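# Push the locker door shut until it latches

## Task

Close the locker door so that its latch catches and the door stays shut without the robot holding it. Flinging the door open hard is a failure, and so is the robot toppling or being left tilted.

## Robot and tools

ROBOT. The robot has an omnidirectional wheeled base with a vertical column of about 1.75 m. A carriage slides up and down the column (lift_m, 0 to 1 m) and carries two identical six-joint arms, each ending in a two-finger gripper. The arm bases sit about 0.57 m + lift_m above the floor, 0.27 m forward of the column and 0.33 m to each side (left arm at +y, right arm at -y). Carriage parts hang roughly 0.15 m below the arm bases. A hand can reach about 0.78 m from its shoulder, but only about 0.38 m lower than its arm base. The hand is about 0.16 m long, 0.1 m wide, 0.14 m with fingers open. Parked joints 1 to 6 are 0, 0.05, 0.05, 1.45, 0, 0; parked, the robot spans about 0.95 m side to side and 0.7 m front to back.

CAMERAS. carriage_camera is fixed on the carriage, facing forward and tilted about 20 degrees down. left_wrist_camera and right_wrist_camera sit on the wrists and look out beyond the fingertips. Calibration (K, distortion, T_world_to_cam, where world means the base frame) is approximate and drifts with arm joint errors.

FRAMES. Base frame: origin on the floor below the base centre, x forward, y left, z up. left_hand and right_hand readings are the midpoint between each hand's finger pads, in this frame, plus quat_wxyz; the hand's z axis runs along the fingers and its y axis is the opening direction. Odometry frame is the base frame as it was when the scene began; base_odometry counts wheel rotation, so slip shows up as travel; heading is CCW positive, -3.142 to 3.142.

TOOLS.
execute_actions(actions, cameras): actions is a list holding zero or one action. An action may contain "base", "joints", or both; their motions begin together. "base" holds exactly one relative move from where the base last measured itself: {"translate_m": d} forward positive, -2 to 2 m; {"strafe_m": d} left positive, -2 to 2 m; {"rotate_rad": d} counter-clockwise positive, -6.3 to 6.3 rad. "joints" is one dictionary for both arms plus the lift, keyed by joint name, each value an absolute target: lift_m 0 to 1 m; per arm (left_ and right_ prefixes) joint1_rad -2.617 to 3.054 (yaw about vertical, 0 forward, positive left); joint2_rad 0 to 3.141 (shoulder: 0 upper arm back and level, 1.57 vertical, 3.14 forward and level); joint3_rad 0 to 3.141 (elbow, 0 folded, 3.14 straight); joint4_rad -1.57 to 1.57 (wrist pitch, positive lifts fingertips); joint5_rad -1.57 to 1.57 (wrist yaw, positive swings fingertips to the RIGHT, opposite to joint1); joint6_rad -2.094 to 2.094 (roll about the finger axis, positive clockwise viewed from the forearm); gripper_m 0 to 0.093 (pad gap in metres). Arm joints move at up to 1.8 rad/s (1 to 3) and 2.7 rad/s (4 to 6). An action ends within 15 s. Unknown keys or values out of range get the whole call rejected with no motion. cameras: list of carriage_camera, left_wrist_camera, right_wrist_camera or "all"; omitted, null or ["all"] gives every camera, [] gives none. An empty actions list only reports state and images.
wait(seconds): 0 to 10 s, commands nothing new; returns state and images.
zoom_image(camera, region): region [x0, y0, x1, y1] in pixels of that camera's latest full image, origin top-left, at most 504 by 504.
read_manual(section): only "licences"; moves nothing.
finished_scene(scene): give the current scene number; it is final, so the door must already be latched and left alone.

RESULTS. base_status and joint_status describe how the last accepted action ended: done (for the base, wheels turned the commanded amount, slip included); off_target (stopped short, may still push); contact_stop or time_out (target dropped, holding in place); not_followed with a "joint command not followed" line and a cause (a self-collision check refused that arm's targets; they may be retried with later actions until replaced with acceptable ones); limit_stop_at_motor_heat (resend the target later). on_its_own lists what the call did not command; "held at" is a held target, not the actual position. motor_effort is percent of maximum, positive toward larger joint values, bracket = peak in the action; readings are biased and noisy. drive_wheels is the busiest wheel; a high value at rest means the base is pressing on something. A steadily falling lift effort while lowering means a hand is resting on something. Joint torques are raw drive outputs with offsets. ARM HIT means an arm struck the robot. MOTOR HOT warns at 75 °C; OVER-TEMPERATURE FAULT means an arm was halted (90 °C) or went limp (100 °C).

CAUTIONS. A joint or base left out of an action may keep pushing toward an old target unseen. After a stopped drive, back off about 0.2 m along the reverse direction (or turn back), repeat once if still pressed. Arms have no contact stop: blocked arms keep pressing and snap forward once free. Keep the two arms from hitting or pressing each other; to untangle, move the refused arm alone first. Outstretched arms heat quickly, so do not hold them out while idle. The robot tips most easily with a high carriage, extended arms, pulling, or abrupt stops; only images reveal a lean. Don't back the column into overhanging edges. Close the door with a gentle, controlled push, never a hard shove or a fast swing; then release and move the robot away so nothing holds the door.

Each tool is called after "Call:" in YAML: its name, and indented under it one key for each argument.

## Session

Call:
execute_actions:
  actions: []

Scene clock: 0.00 s.
Joint torques (N m, as the arm reports them, + toward a larger angle): no reading
base_odometry: x=+0.000 y=+0.000 heading=+0.000 (m, m, rad; odometry frame)
base_status: not commanded
joint_positions: lift_m=+0.300 left_joint1_rad=+0.021 left_joint2_rad=+0.052 left_joint3_rad=+0.069 left_joint4_rad=+1.498 left_joint5_rad=+0.008 left_joint6_rad=+0.010 left_gripper_m=+0.095 right_joint1_rad=-0.012 right_joint2_rad=+0.075 right_joint3_rad=+0.031 right_joint4_rad=+1.484 right_joint5_rad=+0.002 right_joint6_rad=+0.031 right_gripper_m=+0.095
joint_status: not commanded
motor_effort: lift_m=+15 drive_wheels=+0 (%)
left_hand: x=+0.2886 y=+0.3173 z=+1.3297 quat_wxyz=(+0.999, +0.004, +0.028, +0.015) (m; base frame)
right_hand: x=+0.3107 y=-0.3192 z=+1.3192 quat_wxyz=(+0.998, +0.002, +0.065, +0.010) (m; base frame)
pictures: carriage_camera, left_wrist_camera, right_wrist_camera
Images, in order (width x height): carriage_camera 504x504, left_wrist_camera 504x504, right_wrist_camera 504x504.

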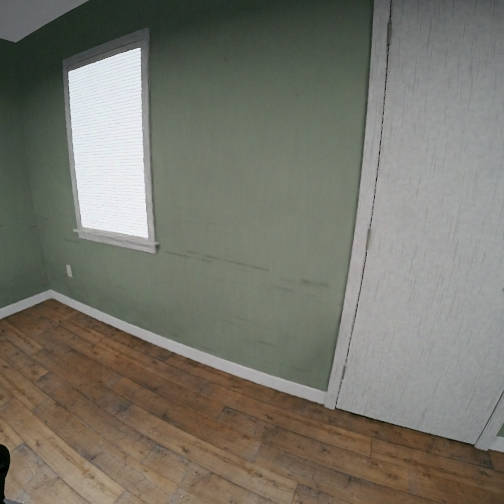

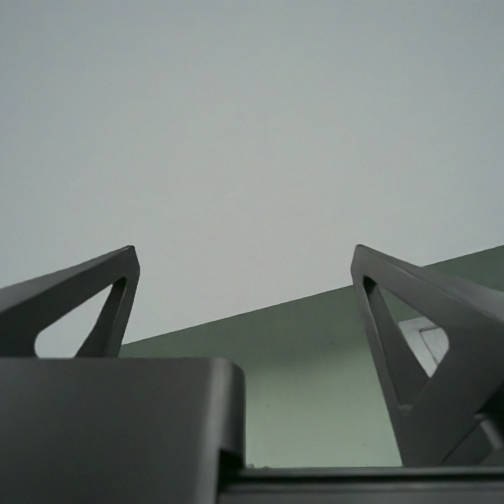

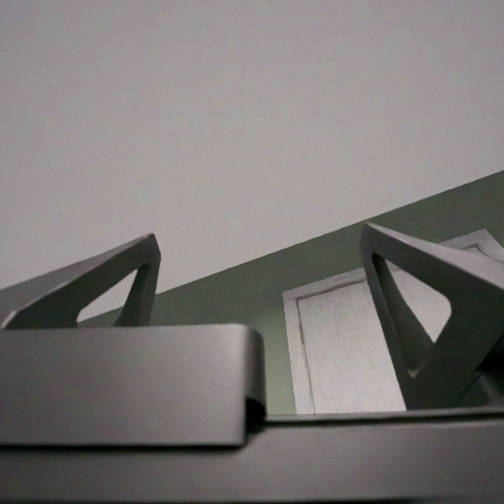

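Search for the locker.

Call:
execute_actions:
  actions:
    - {"base":{"rotate_rad":-1.5}}
  cameras: ["carriage_camera"]

Call:
execute_actions:
  actions:
    - {"base":{"rotate_rad":-1.5}}
  cameras: ["carriage_camera"]

Call:
execute_actions:
  actions:
    - {"base":{"rotate_rad":-1.5}}
  cameras: ["carriage_camera"]

Scene clock: 5.67 s.
Joint torques (N m, as the arm reports them, + toward a larger angle): left_arm=[-0.21  4.73  6.99 -0.35 -0.02  0.08] | right_arm=[ 0.06  3.71  6.67 -0.11 -0.02  0.03]
base_odometry: x=+0.000 y=+0.000 heading=-1.500 (m, m, rad; odometry frame)
base_status: done
joint_positions: lift_m=+0.300 left_joint1_rad=+0.021 left_joint2_rad=+0.052 left_joint3_rad=+0.069 left_joint4_rad=+1.498 left_joint5_rad=+0.008 left_joint6_rad=+0.010 left_gripper_m=+0.095 right_joint1_rad=-0.012 right_joint2_rad=+0.075 right_joint3_rad=+0.031 right_joint4_rad=+1.483 right_joint5_rad=+0.002 right_joint6_rad=+0.031 right_gripper_m=+0.095
joint_status: not commanded
motor_effort: lift_m=+15(15) drive_wheels=+3(7) (%)
left_hand: x=+0.2886 y=+0.3173 z=+1.3297 quat_wxyz=(+0.999, +0.004, +0.028, +0.015) (m; base frame)
right_hand: x=+0.3109 y=-0.3192 z=+1.3192 quat_wxyz=(+0.998, +0.002, +0.065, +0.010) (m; base frame)
pictures: carriage_camera
Images, in order (width x height): carriage_camera 504x504.

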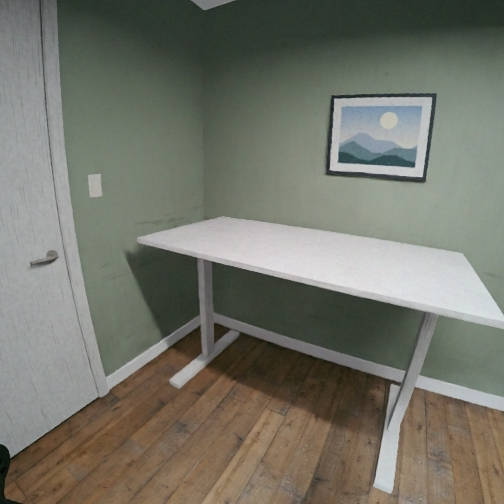

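Scene clock: 8.70 s.
Joint torques (N m, as the arm reports them, + toward a larger angle): left_arm=[-0.28  4.71  6.86 -0.42 -0.02  0.09] | right_arm=[-0.03  3.69  6.53 -0.24 -0.01  0.03]
base_odometry: x=+0.000 y=+0.000 heading=-2.999 (m, m, rad; odometry frame)
base_status: done
joint_positions: lift_m=+0.300 left_joint1_rad=+0.021 left_joint2_rad=+0.052 left_joint3_rad=+0.069 left_joint4_rad=+1.497 left_joint5_rad=+0.008 left_joint6_rad=+0.010 left_gripper_m=+0.095 right_joint1_rad=-0.012 right_joint2_rad=+0.075 right_joint3_rad=+0.031 right_joint4_rad=+1.483 right_joint5_rad=+0.002 right_joint6_rad=+0.031 right_gripper_m=+0.095
joint_status: not commanded
motor_effort: lift_m=+15(15) drive_wheels=+3(8) (%)
left_hand: x=+0.2887 y=+0.3173 z=+1.3297 quat_wxyz=(+0.999, +0.004, +0.028, +0.015) (m; base frame)
right_hand: x=+0.3110 y=-0.3192 z=+1.3192 quat_wxyz=(+0.998, +0.002, +0.066, +0.010) (m; base frame)
pictures: carriage_camera
Images, in order (width x height): carriage_camera 504x504.

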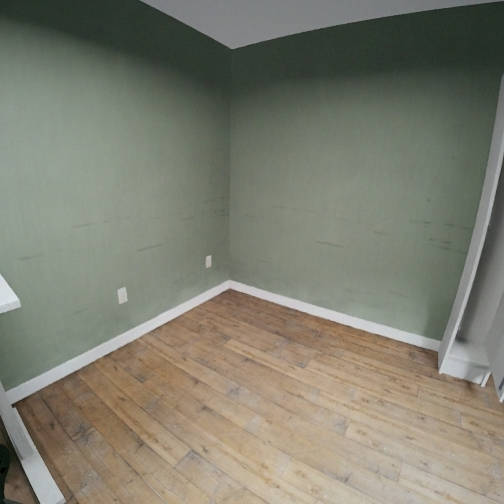

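Scene clock: 11.73 s.
Joint torques (N m, as the arm reports them, + toward a larger angle): left_arm=[-0.21  4.75  6.91 -0.33 -0.01  0.07] | right_arm=[ 0.01  3.6   6.75 -0.15 -0.03 -0.01]
base_odometry: x=+0.000 y=+0.000 heading=+1.784 (m, m, rad; odometry frame)
base_status: done
joint_positions: lift_m=+0.300 left_joint1_rad=+0.021 left_joint2_rad=+0.052 left_joint3_rad=+0.069 left_joint4_rad=+1.497 left_joint5_rad=+0.008 left_joint6_rad=+0.010 left_gripper_m=+0.095 right_joint1_rad=-0.012 right_joint2_rad=+0.075 right_joint3_rad=+0.031 right_joint4_rad=+1.483 right_joint5_rad=+0.002 right_joint6_rad=+0.031 right_gripper_m=+0.095
joint_status: not commanded
motor_effort: lift_m=+15(15) drive_wheels=+3(8) (%)
left_hand: x=+0.2887 y=+0.3173 z=+1.3297 quat_wxyz=(+0.999, +0.004, +0.028, +0.015) (m; base frame)
right_hand: x=+0.3110 y=-0.3192 z=+1.3192 quat_wxyz=(+0.998, +0.002, +0.066, +0.010) (m; base frame)
pictures: carriage_camera
Images, in order (width x height): carriage_camera 504x504.

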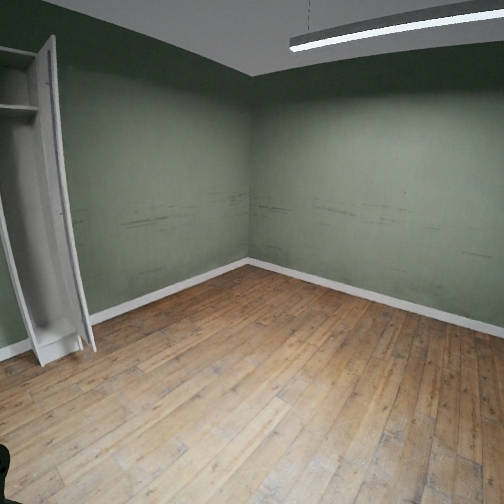

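Call:
execute_actions:
  actions:
    - {"base":{"rotate_rad":0.75}}
  cameras: ["carriage_camera"]

Scene clock: 14.93 s.
Joint torques (N m, as the arm reports them, + toward a larger angle): left_arm=[-0.26  4.74  6.87 -0.36 -0.03  0.08] | right_arm=[ 0.06  3.84  6.71 -0.18 -0.01  0.03]
base_odometry: x=+0.000 y=+0.000 heading=+2.533 (m, m, rad; odometry frame)
base_status: done
joint_positions: lift_m=+0.300 left_joint1_rad=+0.021 left_joint2_rad=+0.052 left_joint3_rad=+0.069 left_joint4_rad=+1.497 left_joint5_rad=+0.008 left_joint6_rad=+0.010 left_gripper_m=+0.095 right_joint1_rad=-0.012 right_joint2_rad=+0.075 right_joint3_rad=+0.031 right_joint4_rad=+1.483 right_joint5_rad=+0.002 right_joint6_rad=+0.031 right_gripper_m=+0.095
joint_status: not commanded
motor_effort: lift_m=+15(15) drive_wheels=+6(6) (%)
left_hand: x=+0.2887 y=+0.3173 z=+1.3297 quat_wxyz=(+0.999, +0.004, +0.028, +0.015) (m; base frame)
right_hand: x=+0.3111 y=-0.3192 z=+1.3192 quat_wxyz=(+0.998, +0.002, +0.066, +0.010) (m; base frame)
pictures: carriage_camera
Images, in order (width x height): carriage_camera 504x504.

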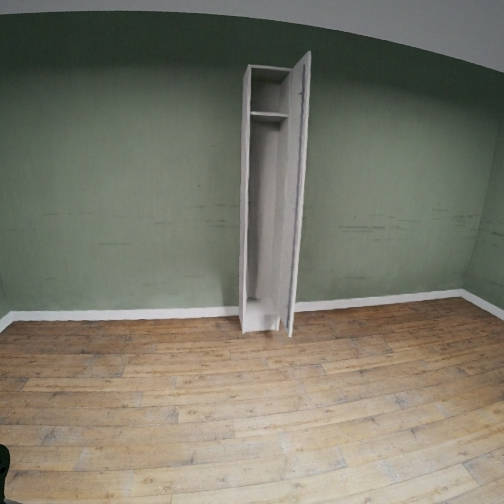

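Call:
execute_actions:
  actions:
    - {"base":{"translate_m":0.9}}
  cameras: ["carriage_camera"]

Scene clock: 22.80 s.
Joint torques (N m, as the arm reports them, + toward a larger angle): left_arm=[-0.29  4.73  6.8  -0.33  0.    0.09] | right_arm=[ 0.16  3.69  6.73 -0.12 -0.03  0.  ]
base_odometry: x=-0.739 y=+0.513 heading=+2.534 (m, m, rad; odometry frame)
base_status: done
joint_positions: lift_m=+0.300 left_joint1_rad=+0.021 left_joint2_rad=+0.052 left_joint3_rad=+0.069 left_joint4_rad=+1.497 left_joint5_rad=+0.008 left_joint6_rad=+0.010 left_gripper_m=+0.095 right_joint1_rad=-0.012 right_joint2_rad=+0.075 right_joint3_rad=+0.031 right_joint4_rad=+1.482 right_joint5_rad=+0.002 right_joint6_rad=+0.031 right_gripper_m=+0.095
joint_status: not commanded
motor_effort: lift_m=+15(15) drive_wheels=-3(13) (%)
left_hand: x=+0.2887 y=+0.3173 z=+1.3297 quat_wxyz=(+0.999, +0.004, +0.028, +0.015) (m; base frame)
right_hand: x=+0.3111 y=-0.3192 z=+1.3192 quat_wxyz=(+0.998, +0.002, +0.066, +0.010) (m; base frame)
pictures: carriage_camera
Images, in order (width x height): carriage_camera 504x504.

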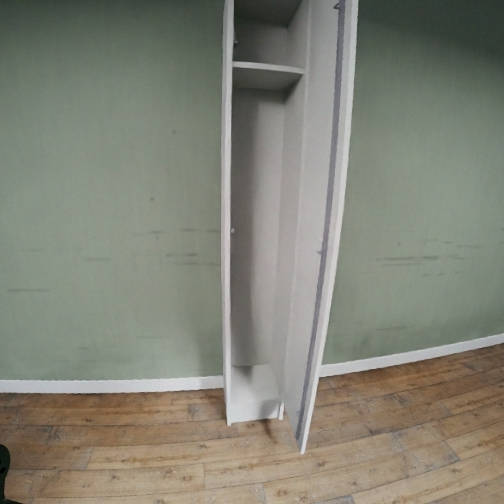

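Call:
execute_actions:
  actions:
    - {"base":{"strafe_m":-0.15},"joints":{"right_joint2_rad":1.57,"right_joint3_rad":1.57,"right_joint4_rad":0,"right_gripper_m":0}}

Scene clock: 31.73 s.
Joint torques (N m, as the arm reports them, + toward a larger angle): left_arm=[-0.2   4.81  6.86 -0.35 -0.04  0.09] | right_arm=[-0.01 -7.74 10.15  2.33 -0.03  0.04]
base_odometry: x=-0.654 y=+0.637 heading=+2.534 (m, m, rad; odometry frame)
base_status: done
joint_positions: lift_m=+0.300 left_joint1_rad=+0.021 left_joint2_rad=+0.052 left_joint3_rad=+0.069 left_joint4_rad=+1.497 left_joint5_rad=+0.008 left_joint6_rad=+0.010 left_gripper_m=+0.095 right_joint1_rad=-0.012 right_joint2_rad=+1.565 right_joint3_rad=+1.554 right_joint4_rad=+0.010 right_joint5_rad=+0.002 right_joint6_rad=+0.031 right_gripper_m=+0.001
joint_status: all done
motor_effort: lift_m=+15(15) drive_wheels=-1(8) (%)
left_hand: x=+0.2887 y=+0.3173 z=+1.3297 quat_wxyz=(+0.999, +0.004, +0.028, +0.015) (m; base frame)
right_hand: x=+0.7845 y=-0.3249 z=+1.3275 quat_wxyz=(+0.707, +0.016, +0.707, +0.006) (m; base frame)
pictures: carriage_camera, left_wrist_camera, right_wrist_camera
camera_calibration (this result's frames):
left_wrist_camera: T_world_to_cam=[[0.0140529, -0.999152, -0.038702, 0.356916], [0.785875, 0.0349679, -0.617396, 0.592629], [0.618226, -0.0217387, 0.7857, -1.09476], [0, 0, 0, 1]] pos_world=[0.206063, 0.312092, 1.23986]
right_wrist_camera: T_world_to_cam=[[-0.00770451, -0.995494, -0.0945123, -0.191698], [-0.617695, 0.0790648, -0.782433, 1.54675], [0.78638, 0.0523515, -0.615521, 0.340023], [0, 0, 0, 1]] pos_world=[0.686554, -0.330928, 1.4014]
Images, in order (width x height): carriage_camera 504x504, left_wrist_camera 504x504, right_wrist_camera 504x504.

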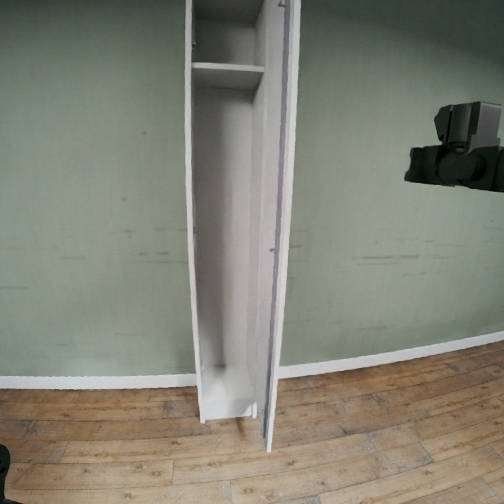

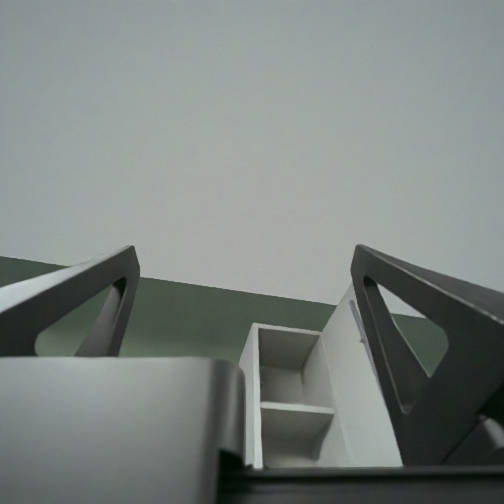

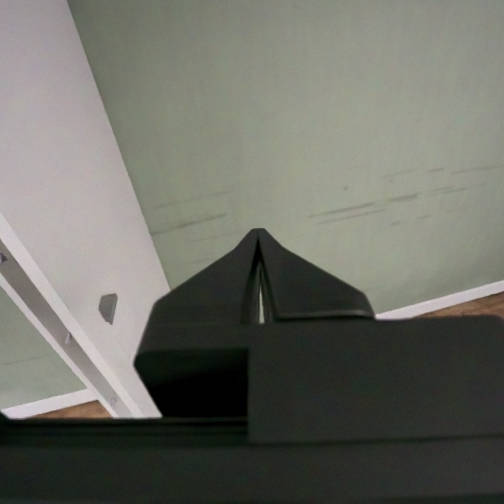

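Call:
execute_actions:
  actions:
    - {"base":{"translate_m":0.3}}
  cameras: ["carriage_camera","right_wrist_camera"]

Call:
execute_actions:
  actions:
    - {"base":{"strafe_m":0.25}}
  cameras: ["carriage_camera","right_wrist_camera"]

Scene clock: 37.27 s.
Joint torques (N m, as the arm reports them, + toward a larger angle): left_arm=[-0.26  4.79  6.87 -0.34 -0.03  0.09] | right_arm=[ 0.05 -7.65 10.29  2.37  0.01  0.03]
base_odometry: x=-0.900 y=+0.808 heading=+2.533 (m, m, rad; odometry frame)
base_status: done
joint_positions: lift_m=+0.300 left_joint1_rad=+0.021 left_joint2_rad=+0.052 left_joint3_rad=+0.069 left_joint4_rad=+1.497 left_joint5_rad=+0.008 left_joint6_rad=+0.010 left_gripper_m=+0.095 right_joint1_rad=-0.012 right_joint2_rad=+1.565 right_joint3_rad=+1.554 right_joint4_rad=+0.010 right_joint5_rad=+0.002 right_joint6_rad=+0.031 right_gripper_m=+0.001
joint_status: not commanded
motor_effort: lift_m=+15(15) drive_wheels=-3(8) (%)
left_hand: x=+0.2887 y=+0.3173 z=+1.3297 quat_wxyz=(+0.999, +0.004, +0.028, +0.015) (m; base frame)
right_hand: x=+0.7847 y=-0.3249 z=+1.3272 quat_wxyz=(+0.707, +0.016, +0.707, +0.006) (m; base frame)
pictures: carriage_camera, right_wrist_camera
camera_calibration (this result's frames):
right_wrist_camera: T_world_to_cam=[[-0.00777661, -0.995493, -0.0945154, -0.191673], [-0.618292, 0.0790719, -0.781961, 1.54645], [0.78591, 0.0523571, -0.61612, 0.340766], [0, 0, 0, 1]] pos_world=[0.686856, -0.330931, 1.4011]
Images, in order (width x height): carriage_camera 504x504, right_wrist_camera 504x504.

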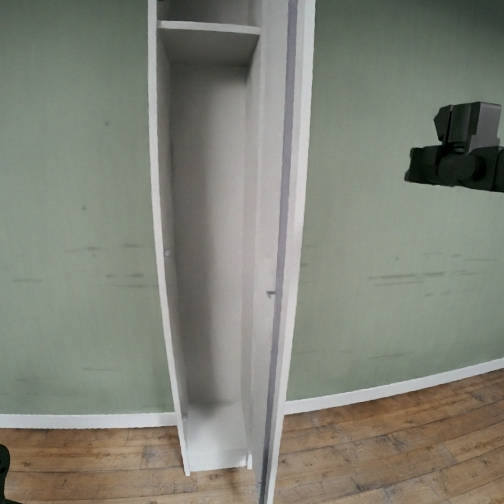

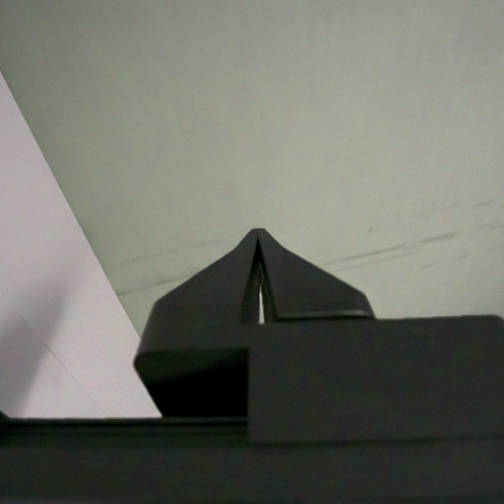

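Scene clock: 39.57 s.
Joint torques (N m, as the arm reports them, + toward a larger angle): left_arm=[-0.31  4.71  6.85 -0.35 -0.02  0.09] | right_arm=[ 0.53 -7.7  10.12  2.33 -0.1   0.04]
base_odometry: x=-1.043 y=+0.603 heading=+2.533 (m, m, rad; odometry frame)
base_status: done
joint_positions: lift_m=+0.300 left_joint1_rad=+0.021 left_joint2_rad=+0.052 left_joint3_rad=+0.069 left_joint4_rad=+1.497 left_joint5_rad=+0.008 left_joint6_rad=+0.010 left_gripper_m=+0.095 right_joint1_rad=-0.019 right_joint2_rad=+1.565 right_joint3_rad=+1.554 right_joint4_rad=+0.010 right_joint5_rad=+0.007 right_joint6_rad=+0.028 right_gripper_m=+0.001
joint_status: not commanded
motor_effort: lift_m=+15(15) drive_wheels=-1(10) (%)
left_hand: x=+0.2887 y=+0.3173 z=+1.3297 quat_wxyz=(+0.999, +0.004, +0.028, +0.015) (m; base frame)
right_hand: x=+0.7846 y=-0.3294 z=+1.3272 quat_wxyz=(+0.707, +0.019, +0.707, +0.001) (m; base frame)
pictures: carriage_camera, right_wrist_camera
camera_calibration (this result's frames):
right_wrist_camera: T_world_to_cam=[[-0.0199306, -0.995608, -0.0914693, -0.190747], [-0.617343, 0.0842187, -0.782173, 1.54799], [0.786442, 0.0408787, -0.61631, 0.337121], [0, 0, 0, 1]] pos_world=[0.686715, -0.33406, 1.40112]
Images, in order (width x height): carriage_camera 504x504, right_wrist_camera 504x504.

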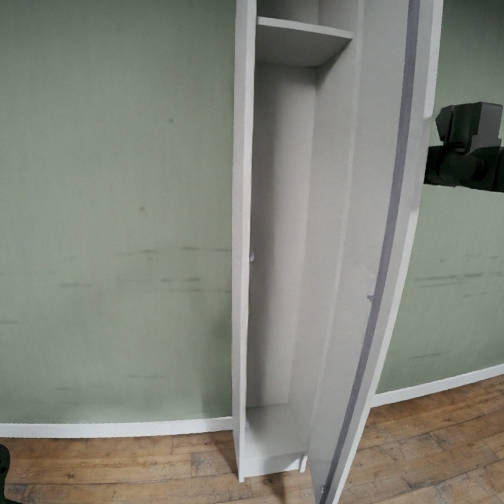

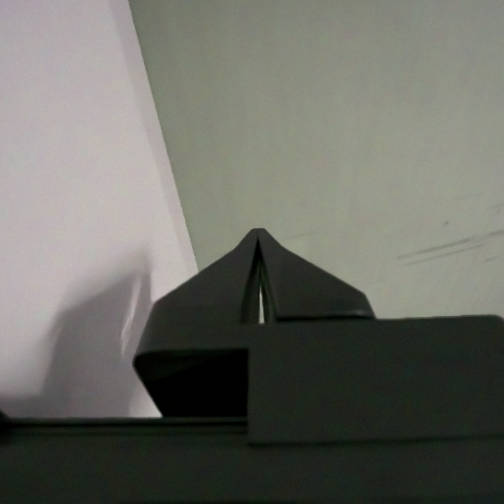

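Call:
execute_actions:
  actions:
    - {"base":{"strafe_m":0.2}}
  cameras: ["carriage_camera","right_wrist_camera"]

Scene clock: 43.30 s.
Joint torques (N m, as the arm reports them, + toward a larger angle): left_arm=[-0.25  4.78  6.82 -0.29 -0.01  0.1 ] | right_arm=[ 0.57 -7.7  10.05  2.32 -0.01  0.05]
base_odometry: x=-1.157 y=+0.439 heading=+2.533 (m, m, rad; odometry frame)
base_status: done
joint_positions: lift_m=+0.300 left_joint1_rad=+0.021 left_joint2_rad=+0.052 left_joint3_rad=+0.069 left_joint4_rad=+1.497 left_joint5_rad=+0.008 left_joint6_rad=+0.010 left_gripper_m=+0.095 right_joint1_rad=-0.017 right_joint2_rad=+1.565 right_joint3_rad=+1.554 right_joint4_rad=+0.010 right_joint5_rad=+0.006 right_joint6_rad=+0.025 right_gripper_m=+0.001
joint_status: not commanded
motor_effort: lift_m=+15(15) drive_wheels=-1(8) (%)
left_hand: x=+0.2887 y=+0.3173 z=+1.3297 quat_wxyz=(+0.999, +0.004, +0.028, +0.015) (m; base frame)
right_hand: x=+0.7847 y=-0.3282 z=+1.3272 quat_wxyz=(+0.707, +0.017, +0.707, +0.001) (m; base frame)
pictures: carriage_camera, right_wrist_camera
camera_calibration (this result's frames):
right_wrist_camera: T_world_to_cam=[[-0.0168937, -0.995939, -0.0884316, -0.196105], [-0.617652, 0.079946, -0.782377, 1.54702], [0.78627, 0.0414027, -0.616495, 0.337605], [0, 0, 0, 1]] pos_world=[0.686759, -0.332964, 1.40114]
Images, in order (width x height): carriage_camera 504x504, right_wrist_camera 504x504.

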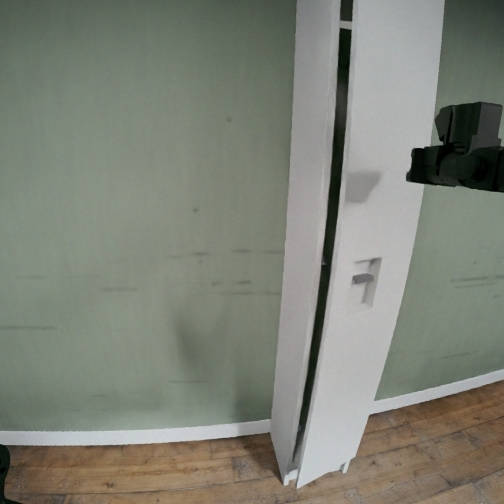

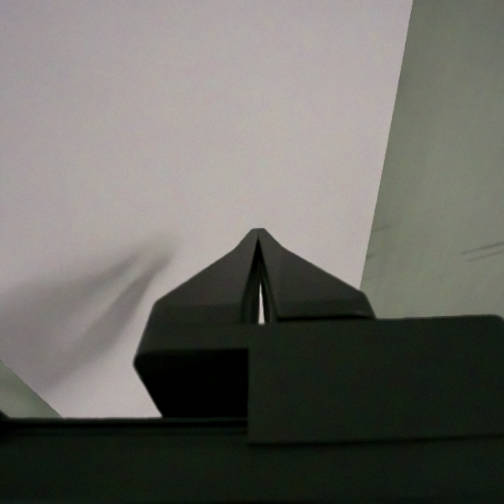

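Call:
execute_actions:
  actions:
    - {"base":{"strafe_m":0.17}}
  cameras: ["carriage_camera","right_wrist_camera"]

Call:
execute_actions:
  actions:
    - {"base":{"translate_m":0.08}}
  cameras: ["carriage_camera","right_wrist_camera"]

Scene clock: 47.53 s.
Joint torques (N m, as the arm reports them, + toward a larger angle): left_arm=[-0.25  4.69  6.84 -0.37 -0.04  0.09] | right_arm=[ 0.27 -7.64 10.    2.35 -0.06  0.08]
base_odometry: x=-1.255 y=+0.300 heading=+2.533 (m, m, rad; odometry frame)
base_status: done
joint_positions: lift_m=+0.300 left_joint1_rad=+0.021 left_joint2_rad=+0.052 left_joint3_rad=+0.069 left_joint4_rad=+1.497 left_joint5_rad=+0.008 left_joint6_rad=+0.010 left_gripper_m=+0.095 right_joint1_rad=-0.016 right_joint2_rad=+1.565 right_joint3_rad=+1.554 right_joint4_rad=+0.010 right_joint5_rad=+0.004 right_joint6_rad=+0.025 right_gripper_m=+0.001
joint_status: not commanded
motor_effort: lift_m=+15(15) drive_wheels=+1(11) (%)
left_hand: x=+0.2887 y=+0.3173 z=+1.3297 quat_wxyz=(+0.999, +0.004, +0.028, +0.015) (m; base frame)
right_hand: x=+0.7847 y=-0.3272 z=+1.3272 quat_wxyz=(+0.707, +0.016, +0.707, +0.002) (m; base frame)
pictures: carriage_camera, right_wrist_camera
camera_calibration (this result's frames):
right_wrist_camera: T_world_to_cam=[[-0.0138542, -0.995986, -0.088434, -0.197465], [-0.617893, 0.0780625, -0.782377, 1.54652], [0.78614, 0.0438035, -0.616494, 0.338434], [0, 0, 0, 1]] pos_world=[0.686794, -0.332223, 1.40114]
Images, in order (width x height): carriage_camera 504x504, right_wrist_camera 504x504.

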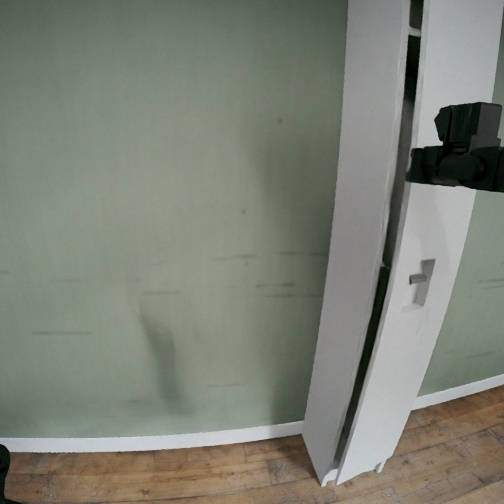

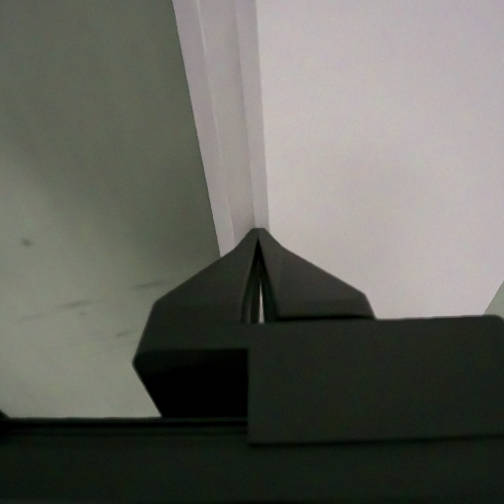

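Scene clock: 48.97 s.
Joint torques (N m, as the arm reports them, + toward a larger angle): left_arm=[-0.27  4.76  6.81 -0.33 -0.02  0.09] | right_arm=[-1.61 -7.65  9.92  2.37  0.61  0.05]
base_odometry: x=-1.320 y=+0.345 heading=+2.534 (m, m, rad; odometry frame)
base_status: translate_m contact_stop (by the wheels' count: +0.080 of +0.080)
joint_positions: lift_m=+0.300 left_joint1_rad=+0.021 left_joint2_rad=+0.052 left_joint3_rad=+0.069 left_joint4_rad=+1.497 left_joint5_rad=+0.008 left_joint6_rad=+0.010 left_gripper_m=+0.095 right_joint1_rad=+0.010 right_joint2_rad=+1.565 right_joint3_rad=+1.554 right_joint4_rad=+0.012 right_joint5_rad=-0.059 right_joint6_rad=+0.021 right_gripper_m=+0.001
joint_status: not commanded
motor_effort: lift_m=+15(15) drive_wheels=-2(6) (%)
left_hand: x=+0.2887 y=+0.3173 z=+1.3297 quat_wxyz=(+0.999, +0.004, +0.028, +0.015) (m; base frame)
right_hand: x=+0.7841 y=-0.3032 z=+1.3279 quat_wxyz=(+0.707, -0.017, +0.707, +0.032) (m; base frame)
pictures: carriage_camera, right_wrist_camera
camera_calibration (this result's frames):
right_wrist_camera: T_world_to_cam=[[0.0748329, -0.993602, -0.0845827, -0.247393], [-0.620388, 0.0200188, -0.784039, 1.53143], [0.780717, 0.111146, -0.614921, 0.36089], [0, 0, 0, 1]] pos_world=[0.686842, -0.316579, 1.4017]
Images, in order (width x height): carriage_camera 504x504, right_wrist_camera 504x504.

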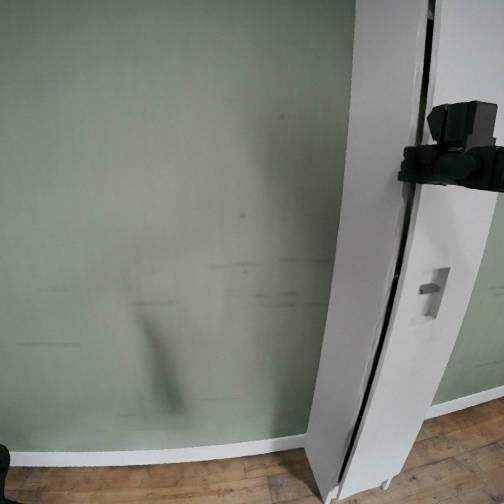

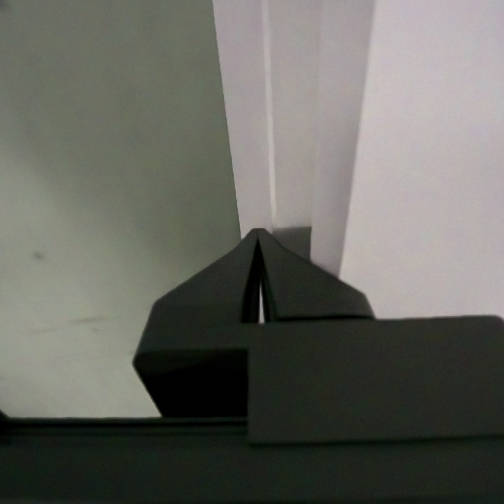

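Overshot into the gap. Back off, shift right, push again.

Call:
execute_actions:
  actions:
    - {"base":{"translate_m":-0.14}}
  cameras: []

Call:
execute_actions:
  actions:
    - {"base":{"strafe_m":-0.09}}
  cameras: ["carriage_camera","right_wrist_camera"]

Call:
execute_actions:
  actions:
    - {"base":{"translate_m":0.08}}
  cameras: ["carriage_camera","right_wrist_camera"]

Scene clock: 53.70 s.
Joint torques (N m, as the arm reports them, + toward a larger angle): left_arm=[-0.27  4.7   6.92 -0.35 -0.02  0.07] | right_arm=[-0.95 -7.72 10.02  2.33  0.05  0.05]
base_odometry: x=-1.206 y=+0.265 heading=+2.534 (m, m, rad; odometry frame)
base_status: done
joint_positions: lift_m=+0.300 left_joint1_rad=+0.021 left_joint2_rad=+0.052 left_joint3_rad=+0.069 left_joint4_rad=+1.497 left_joint5_rad=+0.008 left_joint6_rad=+0.010 left_gripper_m=+0.095 right_joint1_rad=-0.002 right_joint2_rad=+1.565 right_joint3_rad=+1.554 right_joint4_rad=+0.013 right_joint5_rad=-0.004 right_joint6_rad=+0.025 right_gripper_m=+0.001
joint_status: not commanded
motor_effort: lift_m=+15(15) drive_wheels=-1(10) (%)
left_hand: x=+0.2887 y=+0.3173 z=+1.3297 quat_wxyz=(+0.999, +0.004, +0.028, +0.015) (m; base frame)
right_hand: x=+0.7845 y=-0.3186 z=+1.3282 quat_wxyz=(+0.708, +0.008, +0.706, +0.010) (m; base frame)
pictures: none
No camera images: the call's "cameras" was empty. Leave "cameras" out to get every camera's image.

Scene clock: 55.27 s.
Joint torques (N m, as the arm reports them, + toward a larger angle): left_arm=[-0.23  4.82  6.86 -0.34 -0.02  0.09] | right_arm=[-0.15 -7.69 10.    2.29  0.02  0.05]
base_odometry: x=-1.154 y=+0.339 heading=+2.534 (m, m, rad; odometry frame)
base_status: done
joint_positions: lift_m=+0.300 left_joint1_rad=+0.021 left_joint2_rad=+0.052 left_joint3_rad=+0.069 left_joint4_rad=+1.497 left_joint5_rad=+0.008 left_joint6_rad=+0.010 left_gripper_m=+0.095 right_joint1_rad=-0.008 right_joint2_rad=+1.565 right_joint3_rad=+1.554 right_joint4_rad=+0.013 right_joint5_rad=+0.000 right_joint6_rad=+0.025 right_gripper_m=+0.001
joint_status: not commanded
motor_effort: lift_m=+15(15) drive_wheels=-1(4) (%)
left_hand: x=+0.2887 y=+0.3173 z=+1.3297 quat_wxyz=(+0.999, +0.004, +0.028, +0.015) (m; base frame)
right_hand: x=+0.7845 y=-0.3227 z=+1.3282 quat_wxyz=(+0.708, +0.012, +0.706, +0.006) (m; base frame)
pictures: carriage_camera, right_wrist_camera
camera_calibration (this result's frames):
right_wrist_camera: T_world_to_cam=[[-0.00177167, -0.996082, -0.0884187, -0.202439], [-0.616084, 0.070733, -0.784499, 1.5459], [0.787679, 0.0530834, -0.613795, 0.337222], [0, 0, 0, 1]] pos_world=[0.68642, -0.328892, 1.40184]
Images, in order (width x height): carriage_camera 504x504, right_wrist_camera 504x504.

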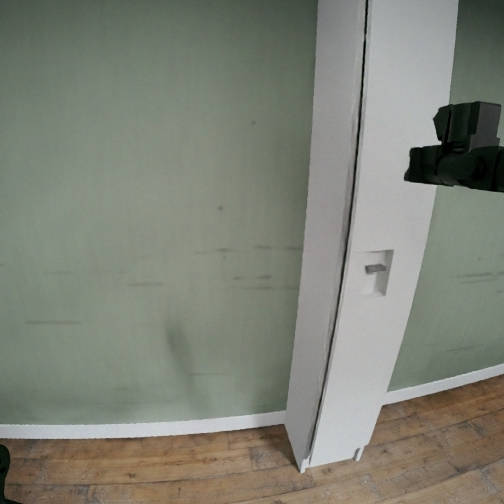

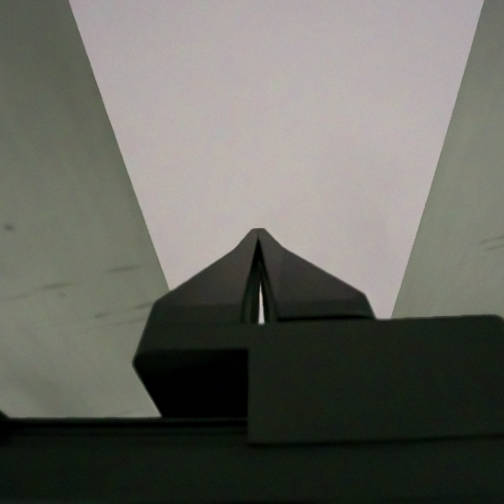

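Scene clock: 56.67 s.
Joint torques (N m, as the arm reports them, + toward a larger angle): left_arm=[-0.24  4.85  6.91 -0.33 -0.03  0.09] | right_arm=[-0.14 -7.75 10.09  2.33 -0.01  0.03]
base_odometry: x=-1.220 y=+0.385 heading=+2.533 (m, m, rad; odometry frame)
base_status: done
joint_positions: lift_m=+0.300 left_joint1_rad=+0.021 left_joint2_rad=+0.052 left_joint3_rad=+0.069 left_joint4_rad=+1.497 left_joint5_rad=+0.008 left_joint6_rad=+0.010 left_gripper_m=+0.095 right_joint1_rad=-0.008 right_joint2_rad=+1.565 right_joint3_rad=+1.554 right_joint4_rad=+0.011 right_joint5_rad=+0.000 right_joint6_rad=+0.025 right_gripper_m=+0.001
joint_status: not commanded
motor_effort: lift_m=+15(15) drive_wheels=+2(7) (%)
left_hand: x=+0.2887 y=+0.3173 z=+1.3297 quat_wxyz=(+0.999, +0.004, +0.028, +0.015) (m; base frame)
right_hand: x=+0.7847 y=-0.3227 z=+1.3274 quat_wxyz=(+0.707, +0.012, +0.707, +0.006) (m; base frame)
pictures: carriage_camera, right_wrist_camera
camera_calibration (this result's frames):
right_wrist_camera: T_world_to_cam=[[-0.00200779, -0.99608, -0.0884362, -0.202306], [-0.618176, 0.0707507, -0.782849, 1.54484], [0.786037, 0.0530973, -0.615895, 0.340592], [0, 0, 0, 1]] pos_world=[0.686862, -0.328896, 1.40126]
Images, in order (width x height): carriage_camera 504x504, right_wrist_camera 504x504.

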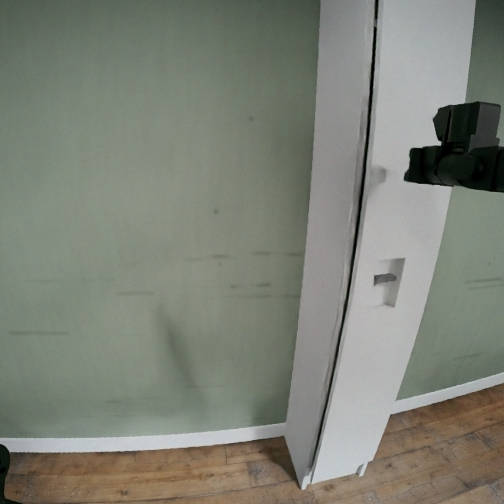

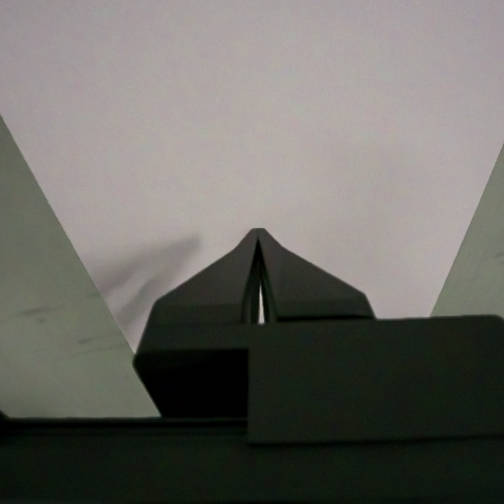

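Door appears near shut, latch unknown. Push gently.

Call:
execute_actions:
  actions:
    - {"base":{"translate_m":0.06}}
  cameras: ["carriage_camera","right_wrist_camera"]

Scene clock: 60.30 s.
Joint torques (N m, as the arm reports them, + toward a larger angle): left_arm=[-0.24  4.76  6.87 -0.32 -0.03  0.08] | right_arm=[-0.27 -5.73  9.43  2.72 -0.01  0.04]
base_odometry: x=-1.269 y=+0.419 heading=+2.533 (m, m, rad; odometry frame)
base_status: done
joint_positions: lift_m=+0.300 left_joint1_rad=+0.021 left_joint2_rad=+0.052 left_joint3_rad=+0.069 left_joint4_rad=+1.496 left_joint5_rad=+0.009 left_joint6_rad=+0.010 left_gripper_m=+0.095 right_joint1_rad=-0.009 right_joint2_rad=+1.541 right_joint3_rad=+1.559 right_joint4_rad=-0.021 right_joint5_rad=+0.001 right_joint6_rad=+0.025 right_gripper_m=+0.001
joint_status: not commanded
motor_effort: lift_m=+15(15) drive_wheels=+3(10) (%)
left_hand: x=+0.2891 y=+0.3173 z=+1.3297 quat_wxyz=(+0.999, +0.004, +0.029, +0.015) (m; base frame)
right_hand: x=+0.7763 y=-0.3232 z=+1.3342 quat_wxyz=(+0.706, +0.013, +0.708, +0.005) (m; base frame)
pictures: carriage_camera, right_wrist_camera
camera_calibration (this result's frames):
right_wrist_camera: T_world_to_cam=[[-0.00445635, -0.996071, -0.0884432, -0.200255], [-0.619505, 0.0721775, -0.781668, 1.54493], [0.78498, 0.0513076, -0.617392, 0.353628], [0, 0, 0, 1]] pos_world=[0.678605, -0.329121, 1.40824]
Images, in order (width x height): carriage_camera 504x504, right_wrist_camera 504x504.

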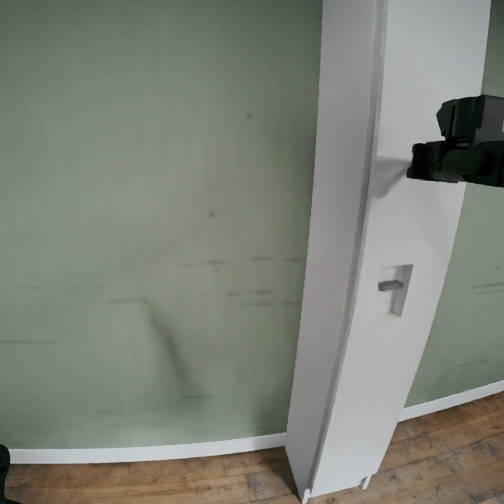

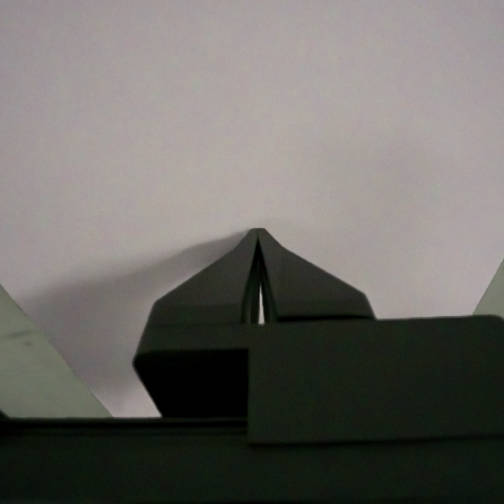

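Gap closed and pressing. Back away and check.

Call:
execute_actions:
  actions:
    - {"base":{"translate_m":-0.5}}
  cameras: ["carriage_camera"]

Call:
execute_actions:
  actions:
    - {"base":{"strafe_m":0.5}}
  cameras: ["carriage_camera"]

Scene clock: 65.33 s.
Joint torques (N m, as the arm reports them, + toward a larger angle): left_arm=[-0.27  4.78  6.85 -0.33 -0.02  0.07] | right_arm=[-0.19 -7.09  9.61  2.31  0.    0.05]
base_odometry: x=-0.858 y=+0.133 heading=+2.533 (m, m, rad; odometry frame)
base_status: done
joint_positions: lift_m=+0.300 left_joint1_rad=+0.021 left_joint2_rad=+0.052 left_joint3_rad=+0.069 left_joint4_rad=+1.496 left_joint5_rad=+0.009 left_joint6_rad=+0.010 left_gripper_m=+0.095 right_joint1_rad=-0.009 right_joint2_rad=+1.557 right_joint3_rad=+1.559 right_joint4_rad=+0.010 right_joint5_rad=+0.001 right_joint6_rad=+0.025 right_gripper_m=+0.001
joint_status: not commanded
motor_effort: lift_m=+15(15) drive_wheels=-1(13) (%)
left_hand: x=+0.2891 y=+0.3173 z=+1.3297 quat_wxyz=(+0.999, +0.004, +0.029, +0.015) (m; base frame)
right_hand: x=+0.7816 y=-0.3232 z=+1.3340 quat_wxyz=(+0.711, +0.012, +0.703, +0.005) (m; base frame)
pictures: carriage_camera
Images, in order (width x height): carriage_camera 504x504.

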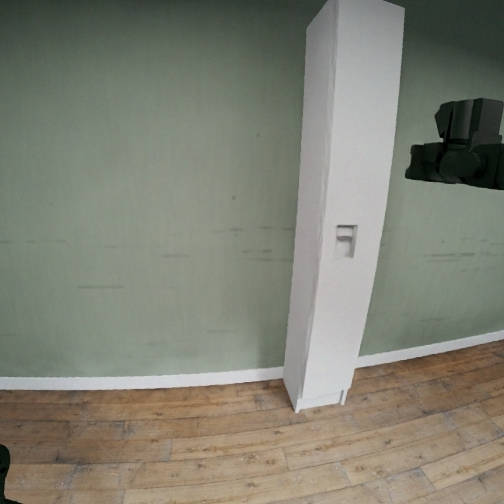

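Scene clock: 68.43 s.
Joint torques (N m, as the arm reports them, + toward a larger angle): left_arm=[-0.33  4.71  6.84 -0.32  0.    0.09] | right_arm=[-0.24 -7.02  9.71  2.36  0.03  0.06]
base_odometry: x=-1.144 y=-0.277 heading=+2.533 (m, m, rad; odometry frame)
base_status: done
joint_positions: lift_m=+0.300 left_joint1_rad=+0.021 left_joint2_rad=+0.052 left_joint3_rad=+0.069 left_joint4_rad=+1.496 left_joint5_rad=+0.009 left_joint6_rad=+0.010 left_gripper_m=+0.095 right_joint1_rad=-0.009 right_joint2_rad=+1.557 right_joint3_rad=+1.559 right_joint4_rad=+0.010 right_joint5_rad=+0.001 right_joint6_rad=+0.025 right_gripper_m=+0.001
joint_status: not commanded
motor_effort: lift_m=+15(15) drive_wheels=-1(9) (%)
left_hand: x=+0.2891 y=+0.3173 z=+1.3297 quat_wxyz=(+0.999, +0.004, +0.029, +0.015) (m; base frame)
right_hand: x=+0.7816 y=-0.3232 z=+1.3340 quat_wxyz=(+0.711, +0.013, +0.703, +0.005) (m; base frame)
pictures: carriage_camera
Images, in order (width x height): carriage_camera 504x504.

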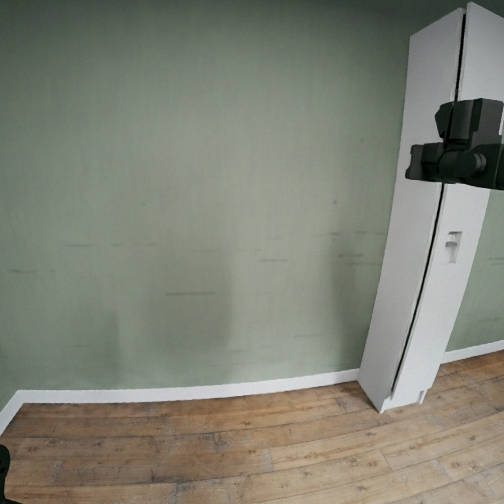

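Call:
zoom_image:
  camera: "carriage_camera"
  region: [350, 180, 504, 420]

Region (350, 180, 504, 420) of carriage_camera's 504x504 image, scaled by 2.100, with more detail than that image has; it fills the left 323 columns of this view, and the rest is white.

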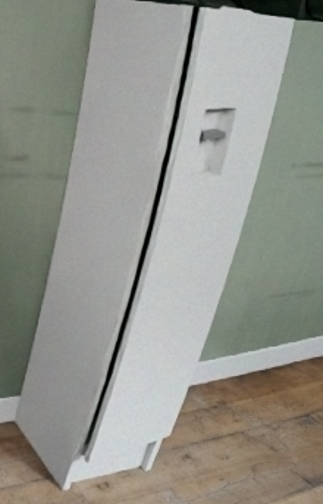

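Call:
execute_actions:
  actions:
    - {"base":{"strafe_m":-0.45}}
  cameras: []

Call:
execute_actions:
  actions:
    - {"base":{"translate_m":0.42}}
  cameras: ["carriage_camera","right_wrist_camera"]

Call:
execute_actions:
  actions:
    - {"base":{"translate_m":0.1}}
  cameras: ["carriage_camera","right_wrist_camera"]

Scene clock: 76.60 s.
Joint torques (N m, as the arm reports them, + toward a larger angle): left_arm=[-0.25  4.68  6.85 -0.35  0.    0.08] | right_arm=[-0.46 -7.14  9.62  2.32  0.03  0.02]
base_odometry: x=-0.887 y=+0.092 heading=+2.533 (m, m, rad; odometry frame)
base_status: done
joint_positions: lift_m=+0.300 left_joint1_rad=+0.021 left_joint2_rad=+0.052 left_joint3_rad=+0.069 left_joint4_rad=+1.496 left_joint5_rad=+0.008 left_joint6_rad=+0.010 left_gripper_m=+0.095 right_joint1_rad=-0.009 right_joint2_rad=+1.558 right_joint3_rad=+1.559 right_joint4_rad=+0.010 right_joint5_rad=+0.001 right_joint6_rad=+0.025 right_gripper_m=+0.001
joint_status: not commanded
motor_effort: lift_m=+15(15) drive_wheels=-1(9) (%)
left_hand: x=+0.2891 y=+0.3174 z=+1.3297 quat_wxyz=(+0.999, +0.004, +0.029, +0.015) (m; base frame)
right_hand: x=+0.7819 y=-0.3232 z=+1.3335 quat_wxyz=(+0.711, +0.013, +0.703, +0.005) (m; base frame)
pictures: none
No camera images: the call's "cameras" was empty. Leave "cameras" out to get every camera's image.

Scene clock: 79.47 s.
Joint torques (N m, as the arm reports them, + toward a larger angle): left_arm=[-0.25  4.55  6.98 -0.33 -0.02  0.08] | right_arm=[-0.07 -7.36  9.87  2.29 -0.04  0.05]
base_odometry: x=-1.231 y=+0.333 heading=+2.532 (m, m, rad; odometry frame)
base_status: done
joint_positions: lift_m=+0.300 left_joint1_rad=+0.021 left_joint2_rad=+0.052 left_joint3_rad=+0.069 left_joint4_rad=+1.496 left_joint5_rad=+0.008 left_joint6_rad=+0.010 left_gripper_m=+0.095 right_joint1_rad=-0.009 right_joint2_rad=+1.560 right_joint3_rad=+1.559 right_joint4_rad=+0.010 right_joint5_rad=+0.001 right_joint6_rad=+0.025 right_gripper_m=+0.001
joint_status: not commanded
motor_effort: lift_m=+15(15) drive_wheels=-3(7) (%)
left_hand: x=+0.2891 y=+0.3174 z=+1.3297 quat_wxyz=(+0.999, +0.004, +0.029, +0.015) (m; base frame)
right_hand: x=+0.7828 y=-0.3232 z=+1.3323 quat_wxyz=(+0.710, +0.013, +0.704, +0.005) (m; base frame)
pictures: carriage_camera, right_wrist_camera
camera_calibration (this result's frames):
right_wrist_camera: T_world_to_cam=[[-0.00340699, -0.996047, -0.0887653, -0.20083], [-0.610215, 0.072394, -0.788921, 1.54996], [0.792228, 0.0514781, -0.608049, 0.329362], [0, 0, 0, 1]] pos_world=[0.684194, -0.329199, 1.40524]
Images, in order (width x height): carriage_camera 504x504, right_wrist_camera 504x504.

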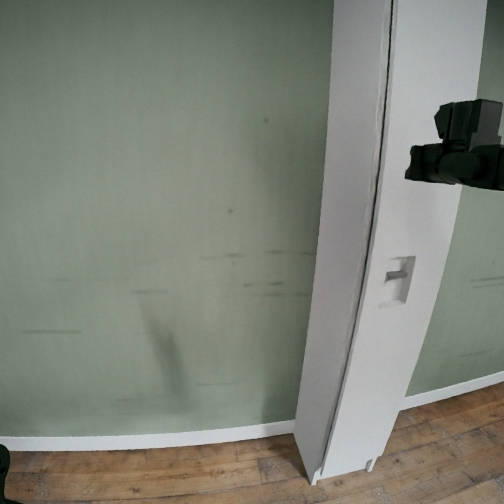

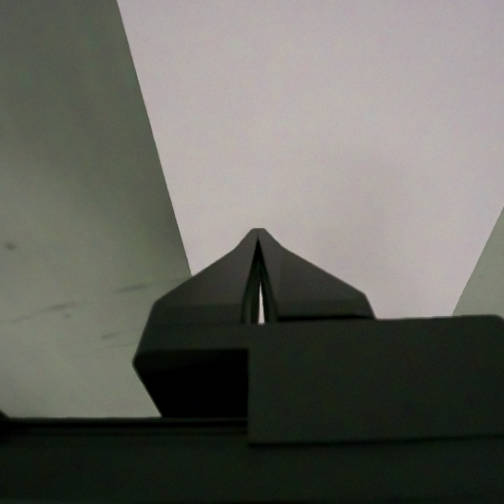

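Scene clock: 81.10 s.
Joint torques (N m, as the arm reports them, + toward a larger angle): left_arm=[-0.26  4.73  6.84 -0.32 -0.03  0.07] | right_arm=[-0.02 -2.69  9.22  3.09  0.05  0.06]
base_odometry: x=-1.313 y=+0.390 heading=+2.532 (m, m, rad; odometry frame)
base_status: done
joint_positions: lift_m=+0.300 left_joint1_rad=+0.021 left_joint2_rad=+0.052 left_joint3_rad=+0.069 left_joint4_rad=+1.493 left_joint5_rad=+0.009 left_joint6_rad=+0.010 left_gripper_m=+0.095 right_joint1_rad=-0.010 right_joint2_rad=+1.505 right_joint3_rad=+1.565 right_joint4_rad=-0.055 right_joint5_rad=-0.004 right_joint6_rad=+0.026 right_gripper_m=+0.001
joint_status: not commanded
motor_effort: lift_m=+15(15) drive_wheels=+4(13) (%)
left_hand: x=+0.2898 y=+0.3172 z=+1.3297 quat_wxyz=(+0.999, +0.004, +0.030, +0.015) (m; base frame)
right_hand: x=+0.7640 y=-0.3226 z=+1.3456 quat_wxyz=(+0.709, +0.011, +0.705, +0.007) (m; base frame)
pictures: carriage_camera, right_wrist_camera
camera_calibration (this result's frames):
right_wrist_camera: T_world_to_cam=[[0.000782101, -0.996019, -0.0891391, -0.20182], [-0.613844, 0.0698907, -0.786328, 1.54738], [0.789427, 0.0553325, -0.611345, 0.36008], [0, 0, 0, 1]] pos_world=[0.665752, -0.329088, 1.41889]
Images, in order (width x height): carriage_camera 504x504, right_wrist_camera 504x504.

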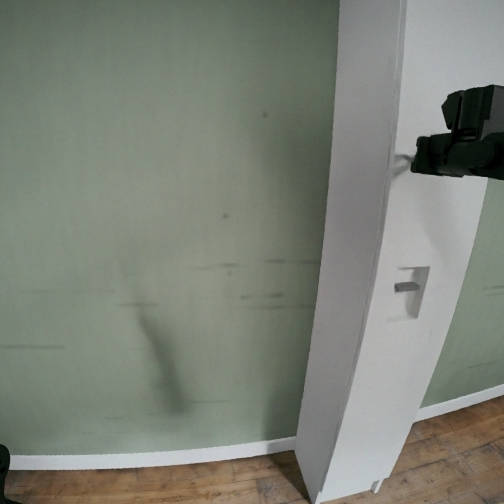

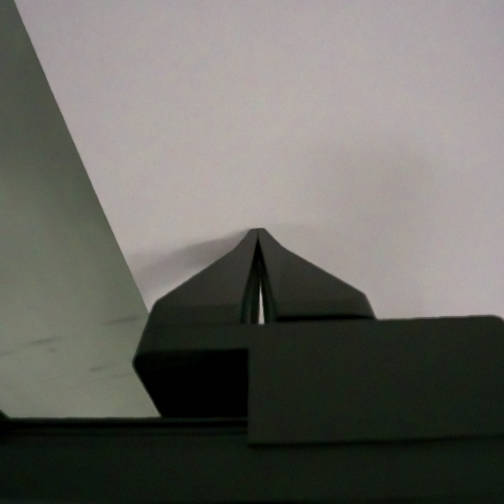

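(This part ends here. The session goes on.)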